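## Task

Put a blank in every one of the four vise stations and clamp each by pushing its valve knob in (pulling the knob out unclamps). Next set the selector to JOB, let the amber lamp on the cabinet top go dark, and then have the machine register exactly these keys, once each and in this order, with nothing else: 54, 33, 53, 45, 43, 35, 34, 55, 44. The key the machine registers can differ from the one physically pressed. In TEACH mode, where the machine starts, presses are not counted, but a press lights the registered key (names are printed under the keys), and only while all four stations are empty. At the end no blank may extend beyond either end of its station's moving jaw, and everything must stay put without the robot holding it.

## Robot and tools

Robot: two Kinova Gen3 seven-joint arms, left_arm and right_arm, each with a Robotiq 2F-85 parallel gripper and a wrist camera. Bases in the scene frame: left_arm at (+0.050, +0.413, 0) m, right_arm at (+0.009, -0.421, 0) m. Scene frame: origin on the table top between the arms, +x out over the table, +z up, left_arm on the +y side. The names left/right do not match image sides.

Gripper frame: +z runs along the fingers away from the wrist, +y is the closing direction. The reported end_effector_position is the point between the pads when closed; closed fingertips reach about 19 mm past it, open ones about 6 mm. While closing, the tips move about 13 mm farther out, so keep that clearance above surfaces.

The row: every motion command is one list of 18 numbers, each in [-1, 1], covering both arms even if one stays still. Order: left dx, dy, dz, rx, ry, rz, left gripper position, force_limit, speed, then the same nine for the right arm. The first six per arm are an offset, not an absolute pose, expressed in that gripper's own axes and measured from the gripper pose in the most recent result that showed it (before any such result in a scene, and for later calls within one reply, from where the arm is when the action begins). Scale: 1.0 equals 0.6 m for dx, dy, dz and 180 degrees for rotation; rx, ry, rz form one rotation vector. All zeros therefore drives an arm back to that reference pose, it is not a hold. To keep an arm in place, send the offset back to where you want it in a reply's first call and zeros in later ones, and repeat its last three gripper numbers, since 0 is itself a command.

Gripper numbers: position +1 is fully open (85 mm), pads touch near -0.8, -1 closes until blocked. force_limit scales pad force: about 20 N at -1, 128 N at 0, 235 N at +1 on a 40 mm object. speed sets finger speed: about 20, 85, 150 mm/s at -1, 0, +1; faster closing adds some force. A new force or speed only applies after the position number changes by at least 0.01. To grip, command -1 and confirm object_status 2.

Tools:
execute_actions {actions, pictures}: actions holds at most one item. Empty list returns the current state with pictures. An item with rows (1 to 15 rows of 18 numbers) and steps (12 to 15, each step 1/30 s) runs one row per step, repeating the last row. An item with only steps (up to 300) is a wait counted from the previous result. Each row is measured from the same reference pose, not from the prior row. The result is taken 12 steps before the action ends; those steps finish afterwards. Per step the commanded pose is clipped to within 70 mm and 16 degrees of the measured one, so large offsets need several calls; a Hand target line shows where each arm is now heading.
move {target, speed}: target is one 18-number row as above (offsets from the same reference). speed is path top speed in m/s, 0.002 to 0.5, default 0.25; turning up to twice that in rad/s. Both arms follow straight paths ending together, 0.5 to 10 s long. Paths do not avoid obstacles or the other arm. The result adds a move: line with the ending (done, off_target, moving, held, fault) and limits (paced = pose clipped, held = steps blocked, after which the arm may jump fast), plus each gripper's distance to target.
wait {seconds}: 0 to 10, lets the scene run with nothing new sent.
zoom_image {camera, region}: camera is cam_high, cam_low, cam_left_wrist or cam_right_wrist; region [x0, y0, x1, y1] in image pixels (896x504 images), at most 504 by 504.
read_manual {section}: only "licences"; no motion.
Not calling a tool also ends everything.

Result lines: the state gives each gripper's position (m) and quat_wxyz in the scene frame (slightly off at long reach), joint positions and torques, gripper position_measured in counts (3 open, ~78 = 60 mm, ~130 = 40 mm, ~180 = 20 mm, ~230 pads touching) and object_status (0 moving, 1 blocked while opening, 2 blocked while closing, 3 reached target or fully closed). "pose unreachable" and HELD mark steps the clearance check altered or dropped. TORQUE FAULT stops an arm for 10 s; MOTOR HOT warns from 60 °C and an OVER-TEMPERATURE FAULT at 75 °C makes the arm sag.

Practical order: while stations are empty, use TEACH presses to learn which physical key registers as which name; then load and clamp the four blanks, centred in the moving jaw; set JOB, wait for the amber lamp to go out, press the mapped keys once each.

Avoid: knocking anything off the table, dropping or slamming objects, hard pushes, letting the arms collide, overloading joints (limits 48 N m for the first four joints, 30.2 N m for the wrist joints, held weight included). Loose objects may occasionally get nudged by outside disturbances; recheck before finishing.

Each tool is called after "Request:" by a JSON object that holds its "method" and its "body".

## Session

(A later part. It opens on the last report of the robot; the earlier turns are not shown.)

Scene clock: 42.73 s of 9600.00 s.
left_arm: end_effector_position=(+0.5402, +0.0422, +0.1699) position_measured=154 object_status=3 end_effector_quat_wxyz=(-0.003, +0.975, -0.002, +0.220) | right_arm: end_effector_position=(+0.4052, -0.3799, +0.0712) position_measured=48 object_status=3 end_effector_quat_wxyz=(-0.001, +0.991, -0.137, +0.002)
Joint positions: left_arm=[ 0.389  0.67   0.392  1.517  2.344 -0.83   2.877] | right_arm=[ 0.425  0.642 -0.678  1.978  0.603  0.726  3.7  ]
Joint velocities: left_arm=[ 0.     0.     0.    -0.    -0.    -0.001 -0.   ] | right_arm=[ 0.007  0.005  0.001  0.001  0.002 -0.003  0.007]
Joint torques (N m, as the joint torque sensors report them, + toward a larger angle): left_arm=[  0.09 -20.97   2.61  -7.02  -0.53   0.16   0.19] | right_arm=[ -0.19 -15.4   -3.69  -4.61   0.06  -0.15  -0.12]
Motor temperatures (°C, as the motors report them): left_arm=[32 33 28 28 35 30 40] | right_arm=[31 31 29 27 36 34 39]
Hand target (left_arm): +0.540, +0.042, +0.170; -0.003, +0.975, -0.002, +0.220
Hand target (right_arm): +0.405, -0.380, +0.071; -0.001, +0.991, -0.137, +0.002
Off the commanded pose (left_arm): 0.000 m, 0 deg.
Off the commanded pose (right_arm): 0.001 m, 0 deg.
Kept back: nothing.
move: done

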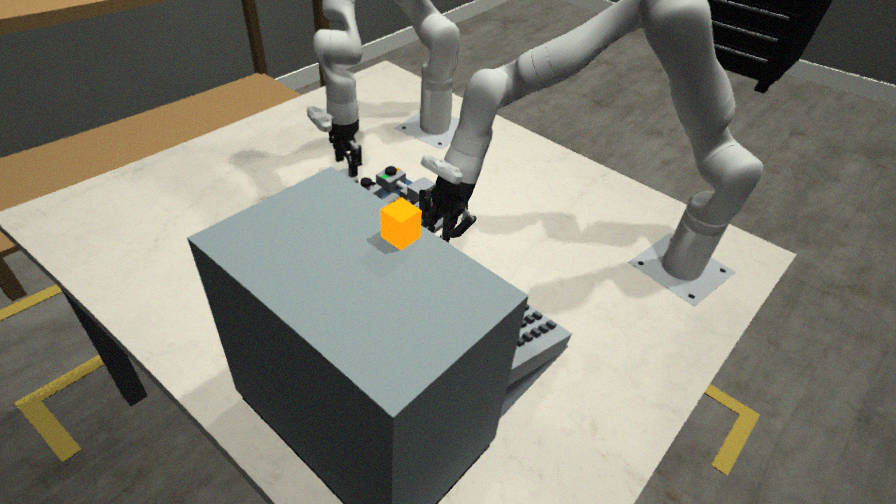

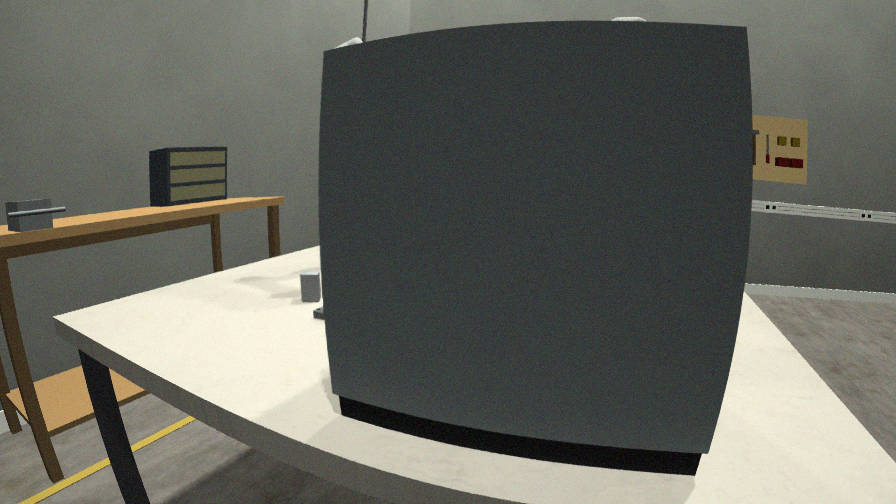

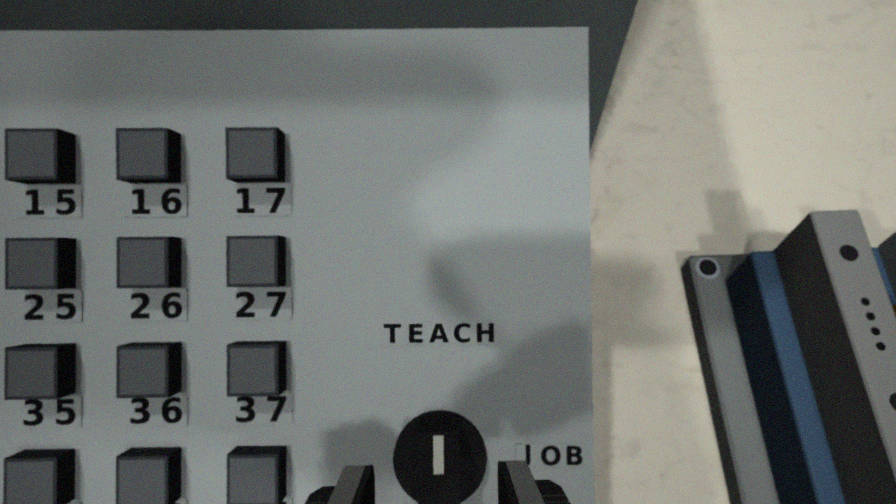

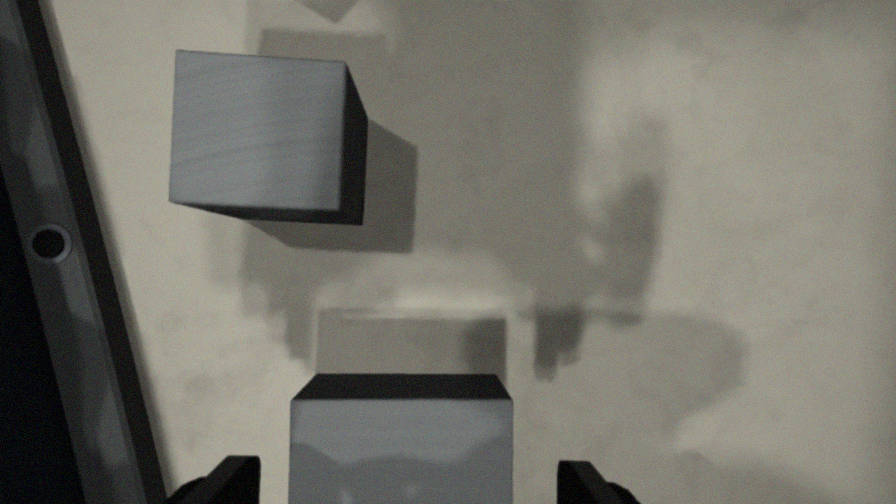

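Request:
{"method": "move", "body": {"target": [0,0,0,0,0,0,-0.2,-0.5,0,0.0057,-0.0045,0.08,0,0,-0.005,0.65,-0.5,0], "speed": 0.1}}

Request:
{"method": "move", "body": {"target": [0,0,0,0,0,0,-0.2,-0.5,0,0,0,0,0,0,0,-1,-0.5,-0.5]}}

Scene clock: 44.10 s of 9600.00 s.
left_arm: end_effector_position=(+0.5402, +0.0422, +0.1699) position_measured=154 object_status=3 end_effector_quat_wxyz=(-0.003, +0.975, -0.002, +0.220) | right_arm: end_effector_position=(+0.4096, -0.3785, +0.0234) position_measured=48 object_status=3 end_effector_quat_wxyz=(-0.000, +0.992, -0.129, +0.002)
Joint positions: left_arm=[ 0.389  0.67   0.392  1.517  2.344 -0.83   2.877] | right_arm=[ 0.361  0.741 -0.594  1.995  0.712  0.617  3.623]
Joint velocities: left_arm=[ 0.001 -0.     0.    -0.    -0.001  0.001  0.001] | right_arm=[-0.003  0.004  0.002  0.     0.003 -0.002 -0.002]
Joint torques (N m, as the joint torque sensors report them, + toward a larger angle): left_arm=[  0.22 -20.93   2.58  -7.07  -0.57   0.11   0.18] | right_arm=[ -0.41 -16.12  -3.72  -3.68   0.21  -0.42   0.14]
Motor temperatures (°C, as the motors report them): left_arm=[32 33 28 28 35 30 40] | right_arm=[31 31 29 27 36 34 39]
Hand target (left_arm): +0.540, +0.042, +0.170; -0.003, +0.975, -0.002, +0.220
Hand target (right_arm): +0.409, -0.378, +0.023; -0.000, +0.992, -0.129, +0.002
Off the commanded pose (left_arm): 0.000 m, 0 deg.
Off the commanded pose (right_arm): 0.000 m, 0 deg.
Kept back: nothing.
move: done

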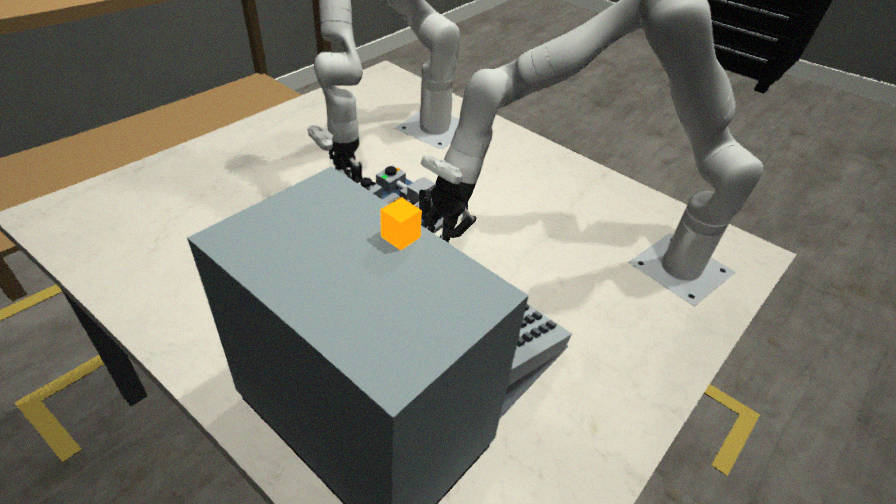

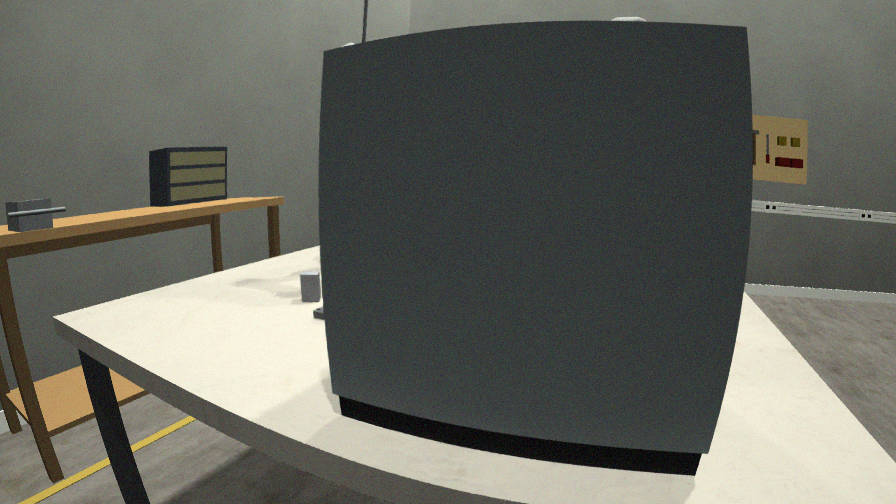

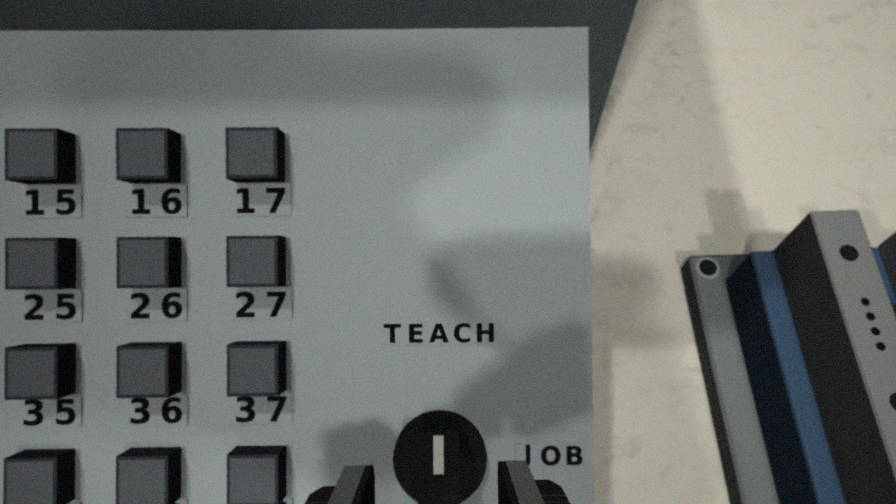

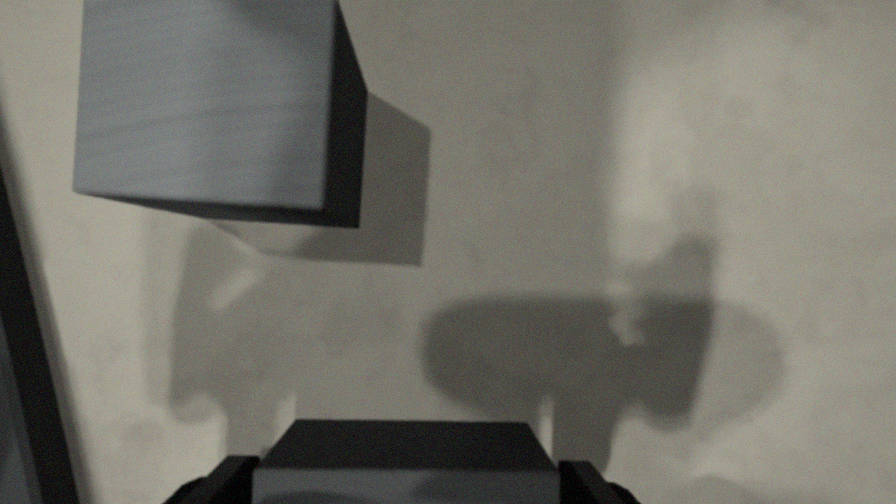

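Scene clock: 44.60 s of 9600.00 s.
left_arm: end_effector_position=(+0.5402, +0.0422, +0.1699) position_measured=154 object_status=3 end_effector_quat_wxyz=(-0.003, +0.975, -0.002, +0.220) | right_arm: end_effector_position=(+0.4096, -0.3785, +0.0236) position_measured=79 object_status=2 end_effector_quat_wxyz=(-0.000, +0.992, -0.129, +0.002)
Joint positions: left_arm=[ 0.389  0.67   0.392  1.517  2.344 -0.83   2.877] | right_arm=[ 0.361  0.741 -0.594  1.995  0.712  0.617  3.623]
Joint velocities: left_arm=[-0.001  0.    -0.001  0.     0.001  0.     0.   ] | right_arm=[ 0.002 -0.    -0.     0.001  0.001 -0.     0.   ]
Joint torques (N m, as the joint torque sensors report them, + toward a larger angle): left_arm=[  0.06 -20.89   2.46  -7.08  -0.53   0.19   0.23] | right_arm=[ -0.17 -16.    -3.49  -3.54   0.08  -0.32  -0.1 ]
Motor temperatures (°C, as the motors report them): left_arm=[32 33 28 28 35 30 40] | right_arm=[31 31 29 27 36 34 39]
Hand target (left_arm): +0.540, +0.042, +0.170; -0.003, +0.975, -0.002, +0.220
Hand target (right_arm): +0.410, -0.379, +0.023; -0.000, +0.992, -0.129, +0.002
Off the commanded pose (left_arm): 0.000 m, 0 deg.
Off the commanded pose (right_arm): 0.000 m, 0 deg.
Kept back: nothing.
move: done

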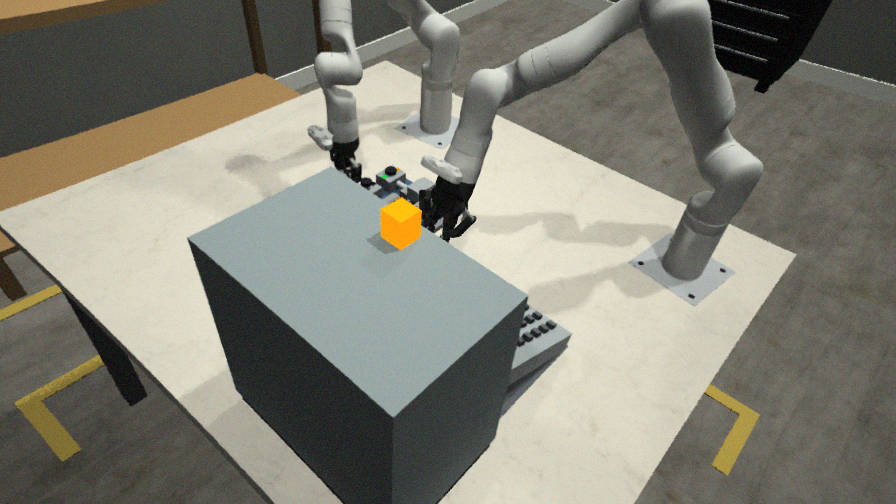

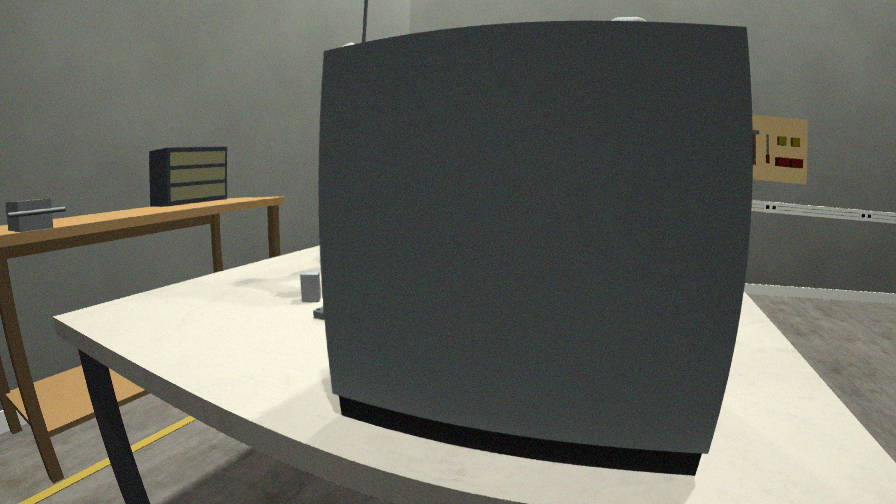

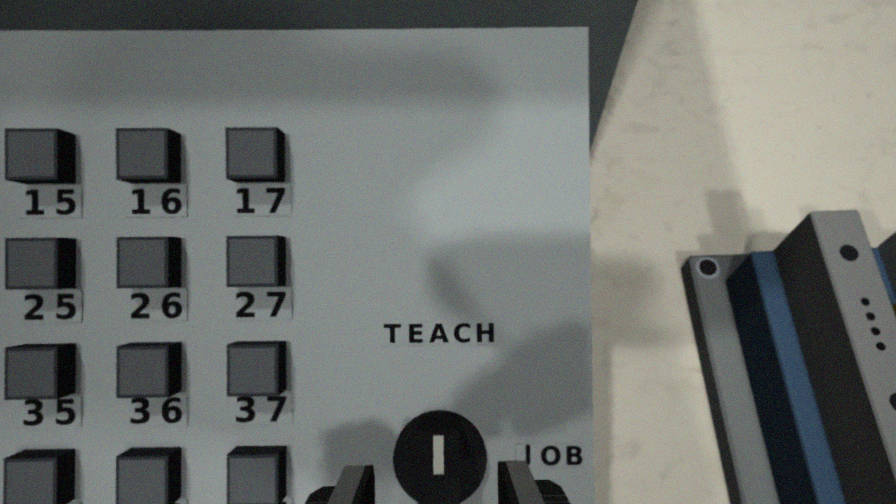

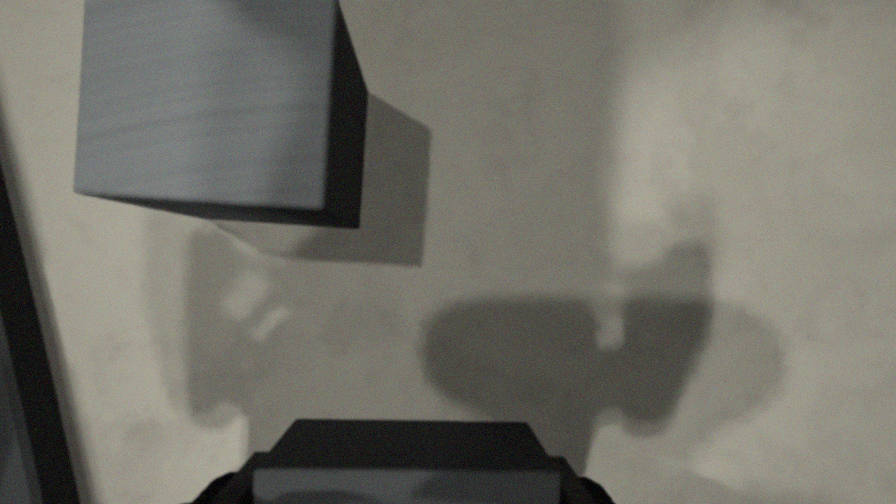

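Request:
{"method": "move", "body": {"target": [0,0,0,0,0,0,-0.2,-0.5,0,0,0,-0.22,0,0,0.17,-1,-0.5,-0.5], "speed": 0.3}}

Request:
{"method": "move", "body": {"target": [0,0,0,0,0,0,-0.2,-0.5,0,-0.116,-0.401,0,0,0,0.25,-1,-0.5,-0.5], "speed": 0.3}}

Scene clock: 47.57 s of 9600.00 s.
left_arm: end_effector_position=(+0.5402, +0.0422, +0.1699) position_measured=154 object_status=3 end_effector_quat_wxyz=(-0.003, +0.975, -0.002, +0.220) | right_arm: end_effector_position=(+0.4088, -0.3780, +0.1555) position_measured=79 object_status=2 end_effector_quat_wxyz=(-0.002, +0.923, -0.386, +0.002)
Joint positions: left_arm=[ 0.389  0.67   0.392  1.517  2.344 -0.83   2.877] | right_arm=[ 0.425  0.468 -0.659  1.871  0.355  0.917  3.403]
Joint velocities: left_arm=[ 0.  0. -0.  0. -0. -0.  0.] | right_arm=[ 0.    -0.004  0.001 -0.002 -0.001  0.003 -0.002]
Joint torques (N m, as the joint torque sensors report them, + toward a larger angle): left_arm=[ -0.01 -20.92   2.53  -6.97  -0.47   0.15   0.14] | right_arm=[ -0.28 -15.32  -3.1   -7.25   0.13  -0.14  -0.1 ]
Motor temperatures (°C, as the motors report them): left_arm=[32 33 28 28 35 30 40] | right_arm=[31 31 29 27 36 34 39]
Hand target (left_arm): +0.540, +0.042, +0.170; -0.003, +0.975, -0.002, +0.220
Hand target (right_arm): +0.409, -0.378, +0.156; -0.002, +0.922, -0.386, +0.002
Off the commanded pose (left_arm): 0.000 m, 0 deg.
Off the commanded pose (right_arm): 0.001 m, 0 deg.
Kept back: nothing.
move: done

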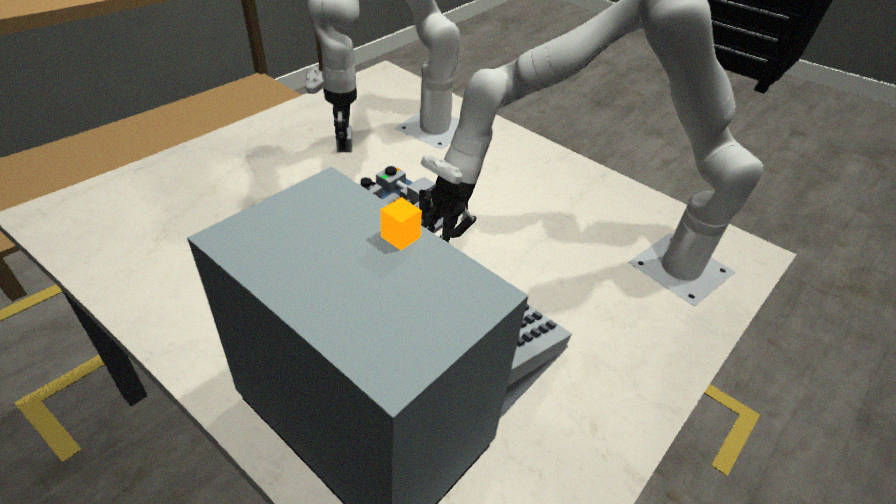

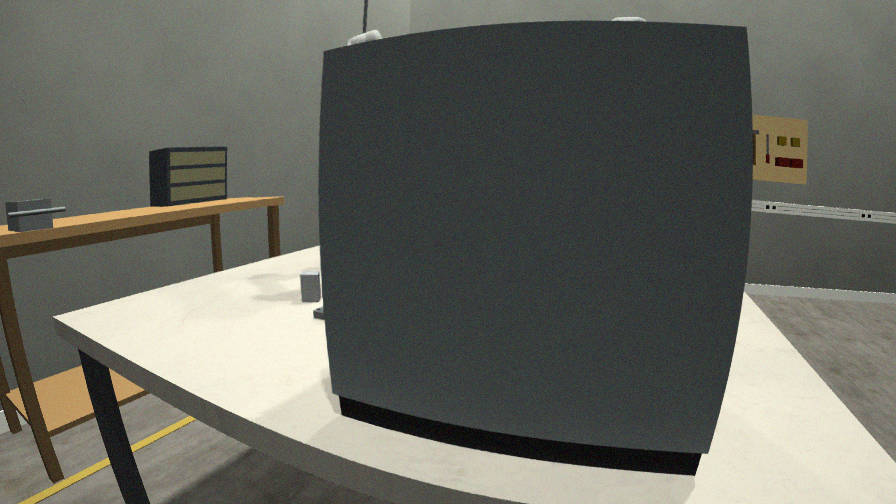

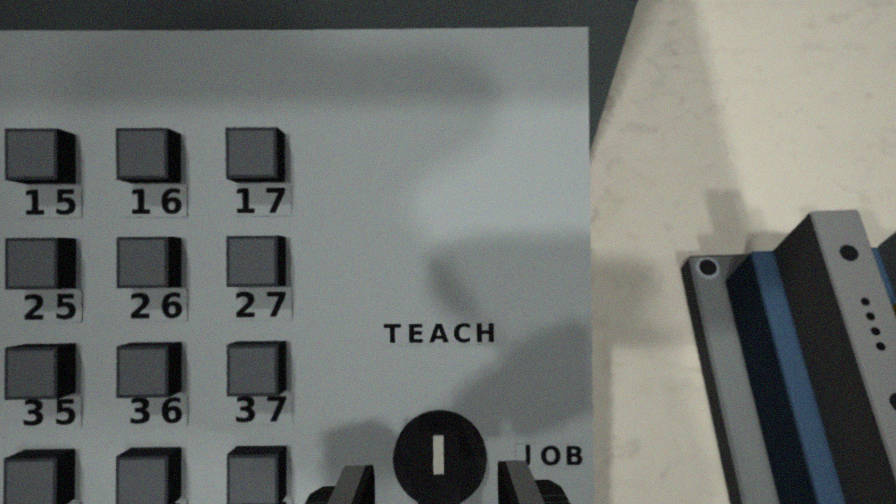

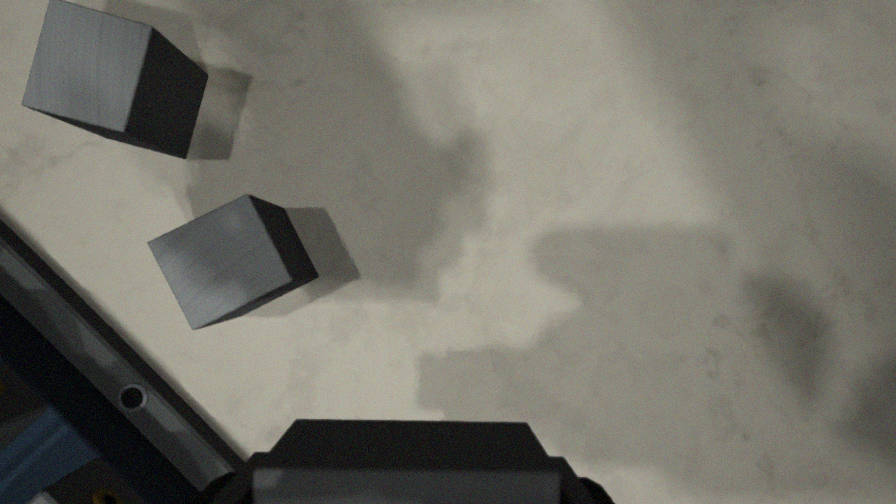

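Scene clock: 49.43 s of 9600.00 s.
left_arm: end_effector_position=(+0.5402, +0.0422, +0.1699) position_measured=154 object_status=3 end_effector_quat_wxyz=(-0.003, +0.975, -0.002, +0.220) | right_arm: end_effector_position=(+0.5301, -0.1593, +0.1565) position_measured=79 object_status=2 end_effector_quat_wxyz=(+0.003, -0.705, +0.710, -0.001)
Joint positions: left_arm=[ 0.389  0.67   0.392  1.517  2.344 -0.83   2.877] | right_arm=[-0.177  0.797 -0.435  1.189  0.327  1.217  2.412]
Joint velocities: left_arm=[-0.001  0.     0.001  0.001  0.    -0.    -0.   ] | right_arm=[-0.01   0.011  0.001 -0.011 -0.     0.009 -0.001]
Joint torques (N m, as the joint torque sensors report them, + toward a larger angle): left_arm=[  0.09 -20.86   2.51  -7.06  -0.51   0.13   0.21] | right_arm=[  0.29 -23.41  -2.95  -8.62   0.12  -0.18  -0.04]
Motor temperatures (°C, as the motors report them): left_arm=[32 33 28 28 35 30 40] | right_arm=[31 31 29 27 36 34 39]
Hand target (left_arm): +0.540, +0.042, +0.170; -0.003, +0.975, -0.002, +0.220
Hand target (right_arm): +0.530, -0.159, +0.156; -0.002, +0.705, -0.709, +0.000
Off the commanded pose (left_arm): 0.000 m, 0 deg.
Off the commanded pose (right_arm): 0.001 m, 0 deg.
Kept back: nothing.
move: done

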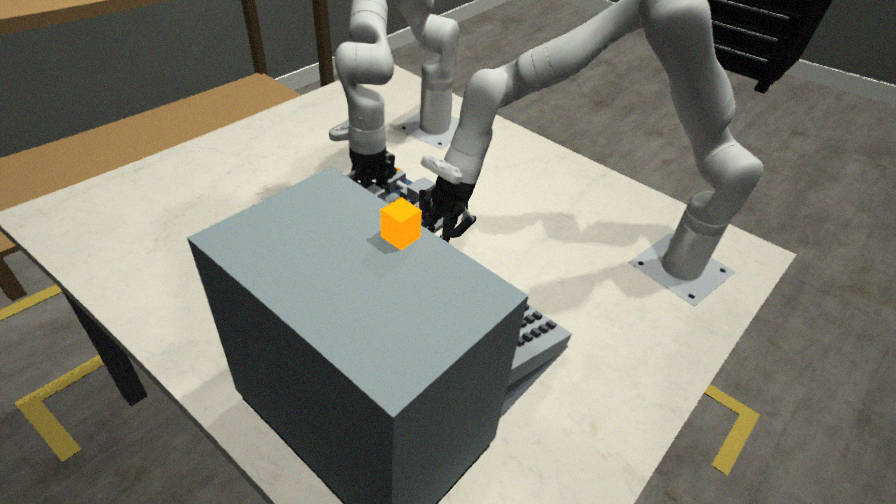

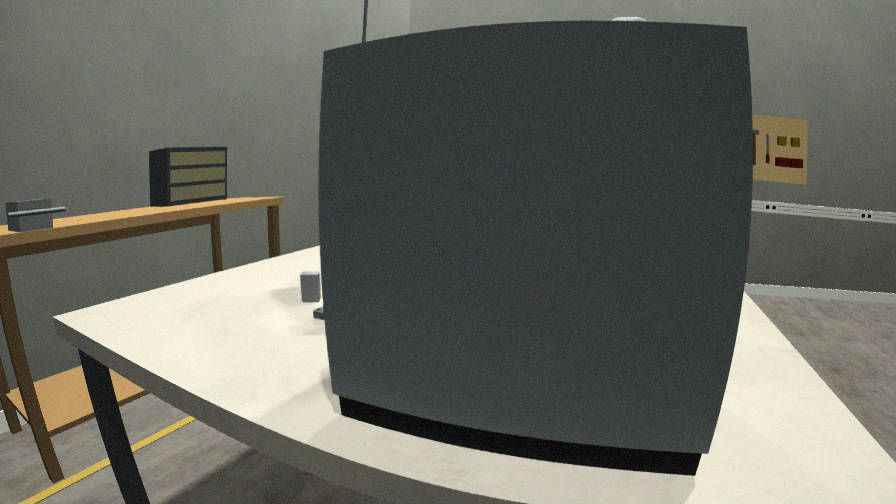

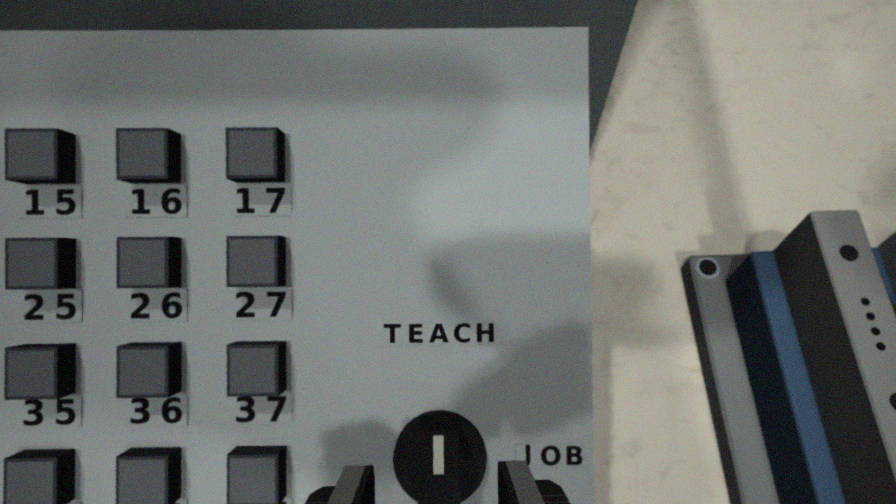

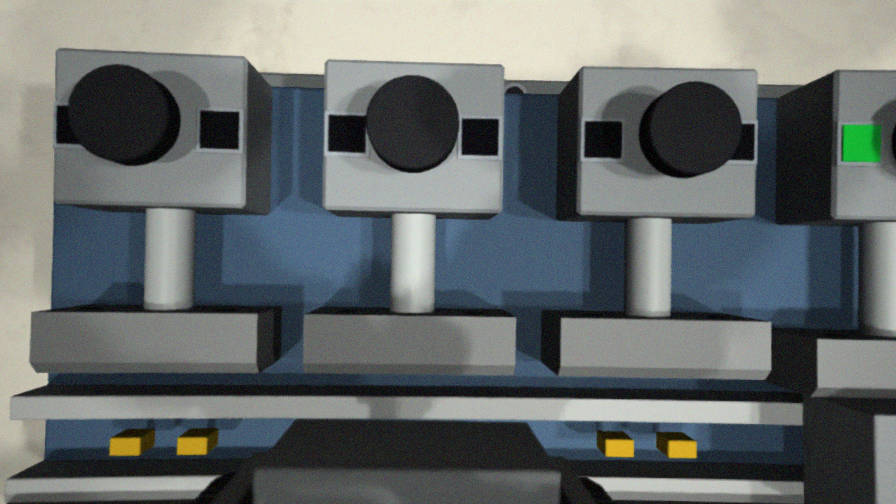

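Request:
{"method": "move", "body": {"target": [0,0,0,0,0,0,-0.2,-0.5,0,0,-0.0027,0.0975,0,0,0,-1,-0.5,-0.5], "speed": 0.08}}

Request:
{"method": "move", "body": {"target": [0,0,0,0,0,0,-0.2,-0.5,0,0,0,0.009,0,0,0,-1,-0.5,-0.5], "speed": 0.015}}

Scene clock: 51.33 s of 9600.00 s.
left_arm: end_effector_position=(+0.5402, +0.0422, +0.1699) position_measured=154 object_status=3 end_effector_quat_wxyz=(-0.003, +0.975, -0.002, +0.220) | right_arm: end_effector_position=(+0.5322, -0.1594, +0.0981) position_measured=79 object_status=2 end_effector_quat_wxyz=(+0.003, -0.704, +0.710, -0.001)
Joint positions: left_arm=[ 0.389  0.67   0.392  1.517  2.344 -0.83   2.877] | right_arm=[-0.179  0.865 -0.418  1.253  0.357  1.089  2.389]
Joint velocities: left_arm=[ 0.001  0.    -0.    -0.    -0.     0.002 -0.001] | right_arm=[-0.001  0.003  0.     0.001  0.001 -0.003 -0.   ]
Joint torques (N m, as the joint torque sensors report them, + toward a larger angle): left_arm=[  0.09 -20.99   2.51  -7.01  -0.58   0.15   0.18] | right_arm=[ -0.31 -23.79  -3.45  -7.84  -0.11  -0.28   0.  ]
Motor temperatures (°C, as the motors report them): left_arm=[32 33 28 28 35 30 40] | right_arm=[31 31 29 27 36 34 39]
Hand target (left_arm): +0.540, +0.042, +0.170; -0.003, +0.975, -0.002, +0.220
Hand target (right_arm): +0.532, -0.159, +0.098; -0.003, +0.704, -0.710, +0.001
Off the commanded pose (left_arm): 0.000 m, 0 deg.
Off the commanded pose (right_arm): 0.000 m, 0 deg.
Kept back: nothing.
move: done

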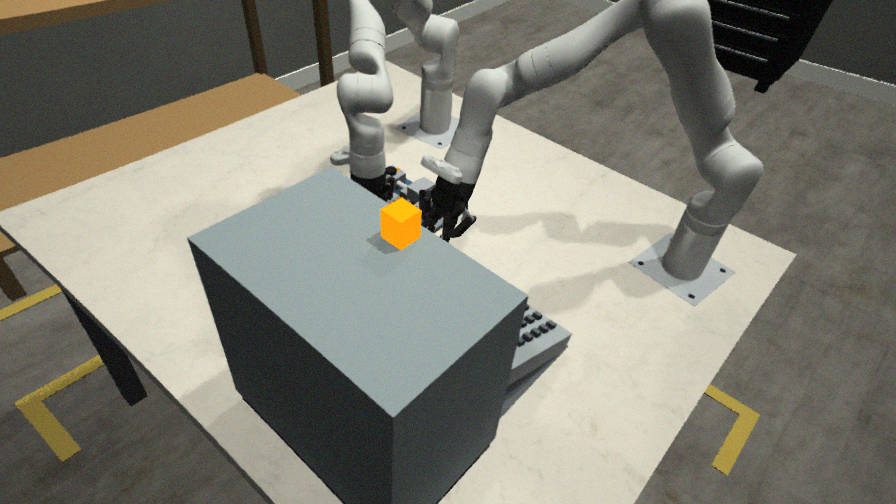

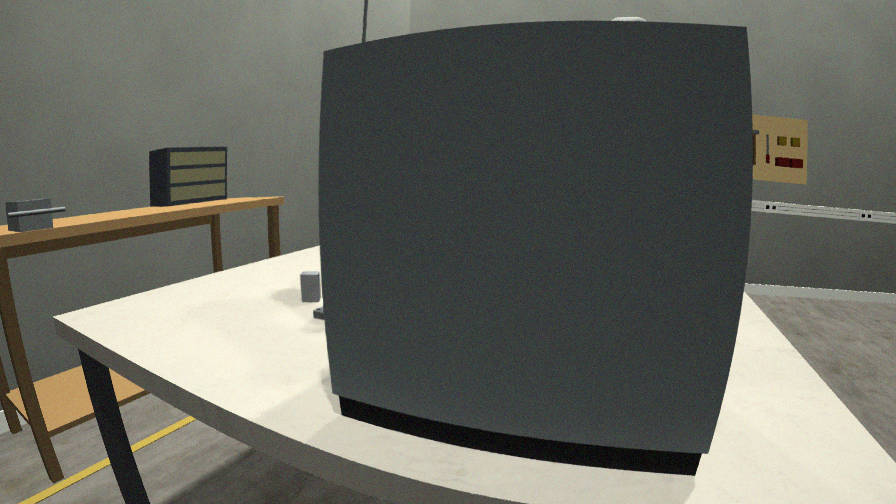

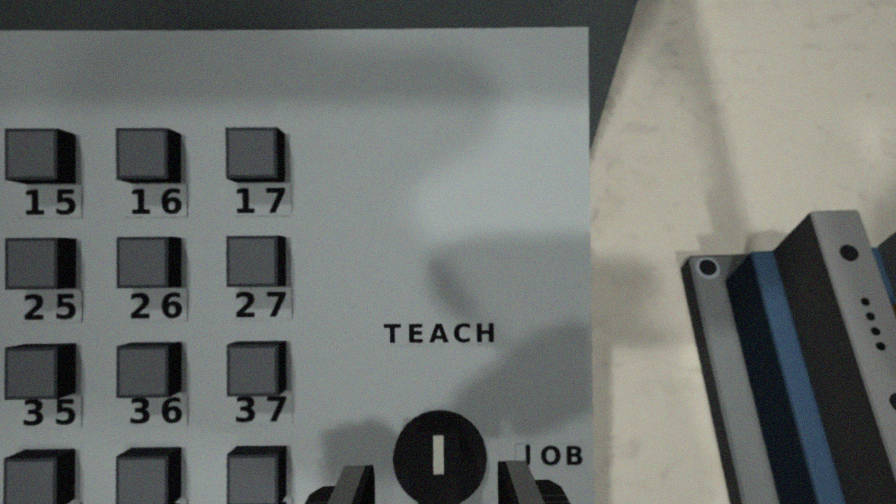

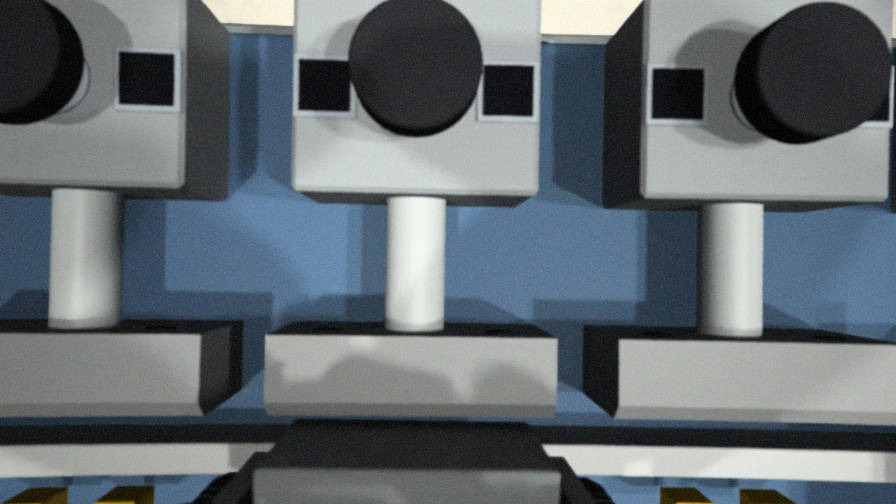

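Scene clock: 52.03 s of 9600.00 s.
left_arm: end_effector_position=(+0.5402, +0.0422, +0.1699) position_measured=154 object_status=3 end_effector_quat_wxyz=(-0.003, +0.975, -0.002, +0.220) | right_arm: end_effector_position=(+0.5322, -0.1593, +0.0945) position_measured=79 object_status=2 end_effector_quat_wxyz=(+0.003, -0.704, +0.710, -0.001)
Joint positions: left_arm=[ 0.389  0.67   0.392  1.517  2.344 -0.83   2.877] | right_arm=[-0.18   0.869 -0.416  1.258  0.359  1.08   2.387]
Joint velocities: left_arm=[ 0.    -0.    -0.    -0.     0.001  0.003  0.   ] | right_arm=[-0.001 -0.001 -0.     0.001  0.    -0.002 -0.001]
Joint torques (N m, as the joint torque sensors report them, + toward a larger angle): left_arm=[ -0.02 -20.88   2.59  -7.01  -0.54   0.2    0.17] | right_arm=[ -0.17 -19.93  -2.82  -6.88   0.4   -0.95   0.04]
Motor temperatures (°C, as the motors report them): left_arm=[32 33 28 28 35 30 40] | right_arm=[31 31 29 27 36 34 39]
Hand target (left_arm): +0.540, +0.042, +0.170; -0.003, +0.975, -0.002, +0.220
Hand target (right_arm): +0.532, -0.159, +0.093; -0.003, +0.704, -0.710, +0.001
Off the commanded pose (left_arm): 0.000 m, 0 deg.
Off the commanded pose (right_arm): 0.002 m, 0 deg.
Kept back: nothing.
move: done

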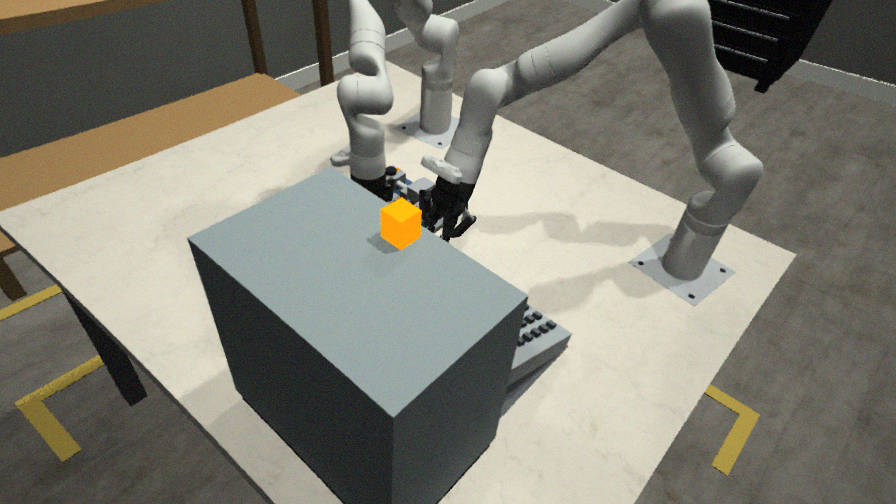

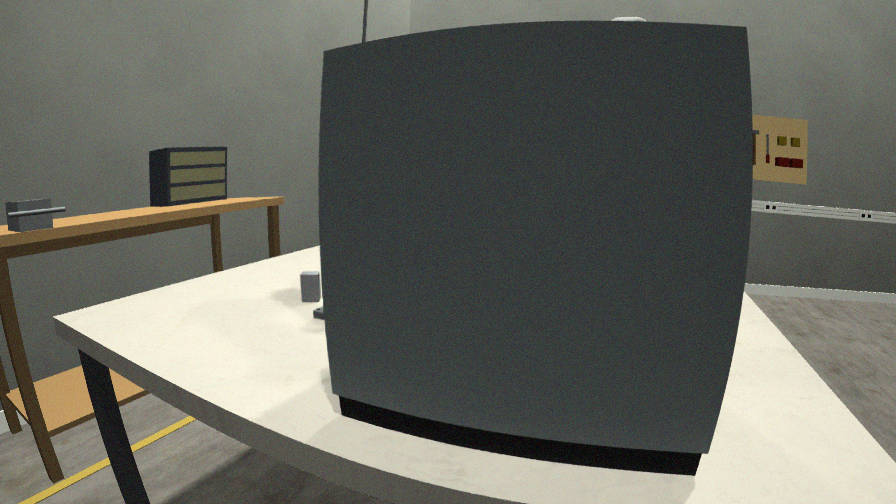

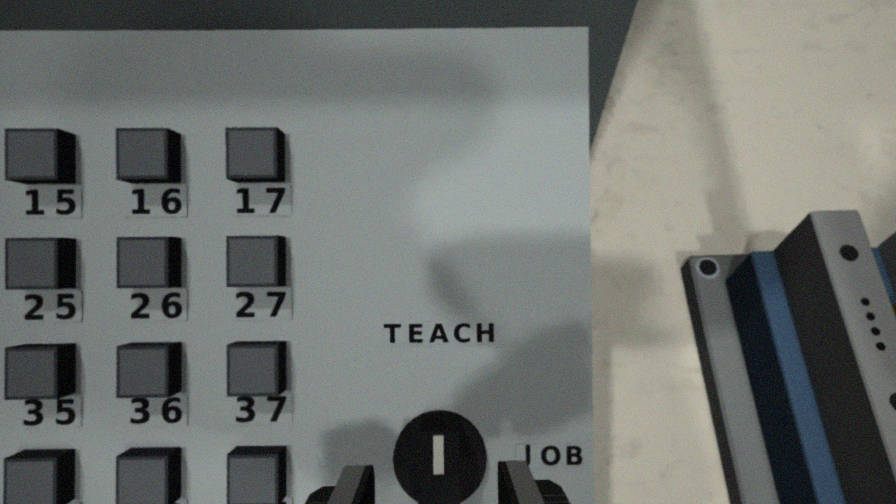

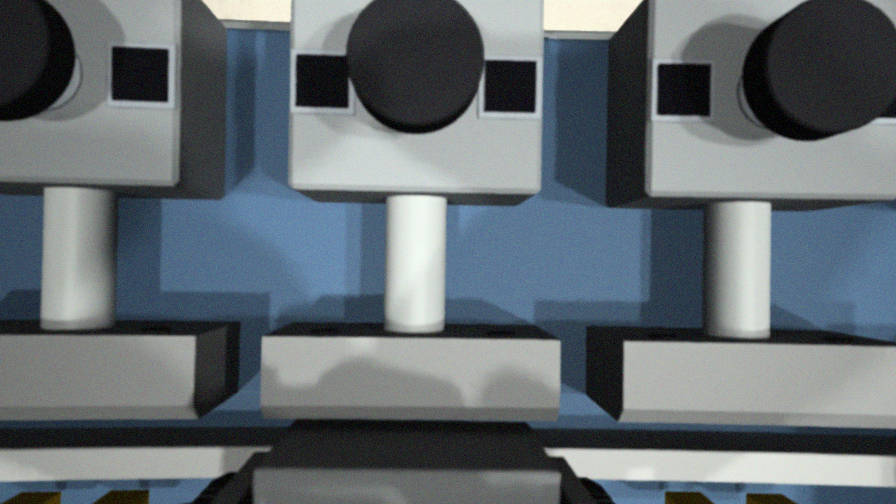

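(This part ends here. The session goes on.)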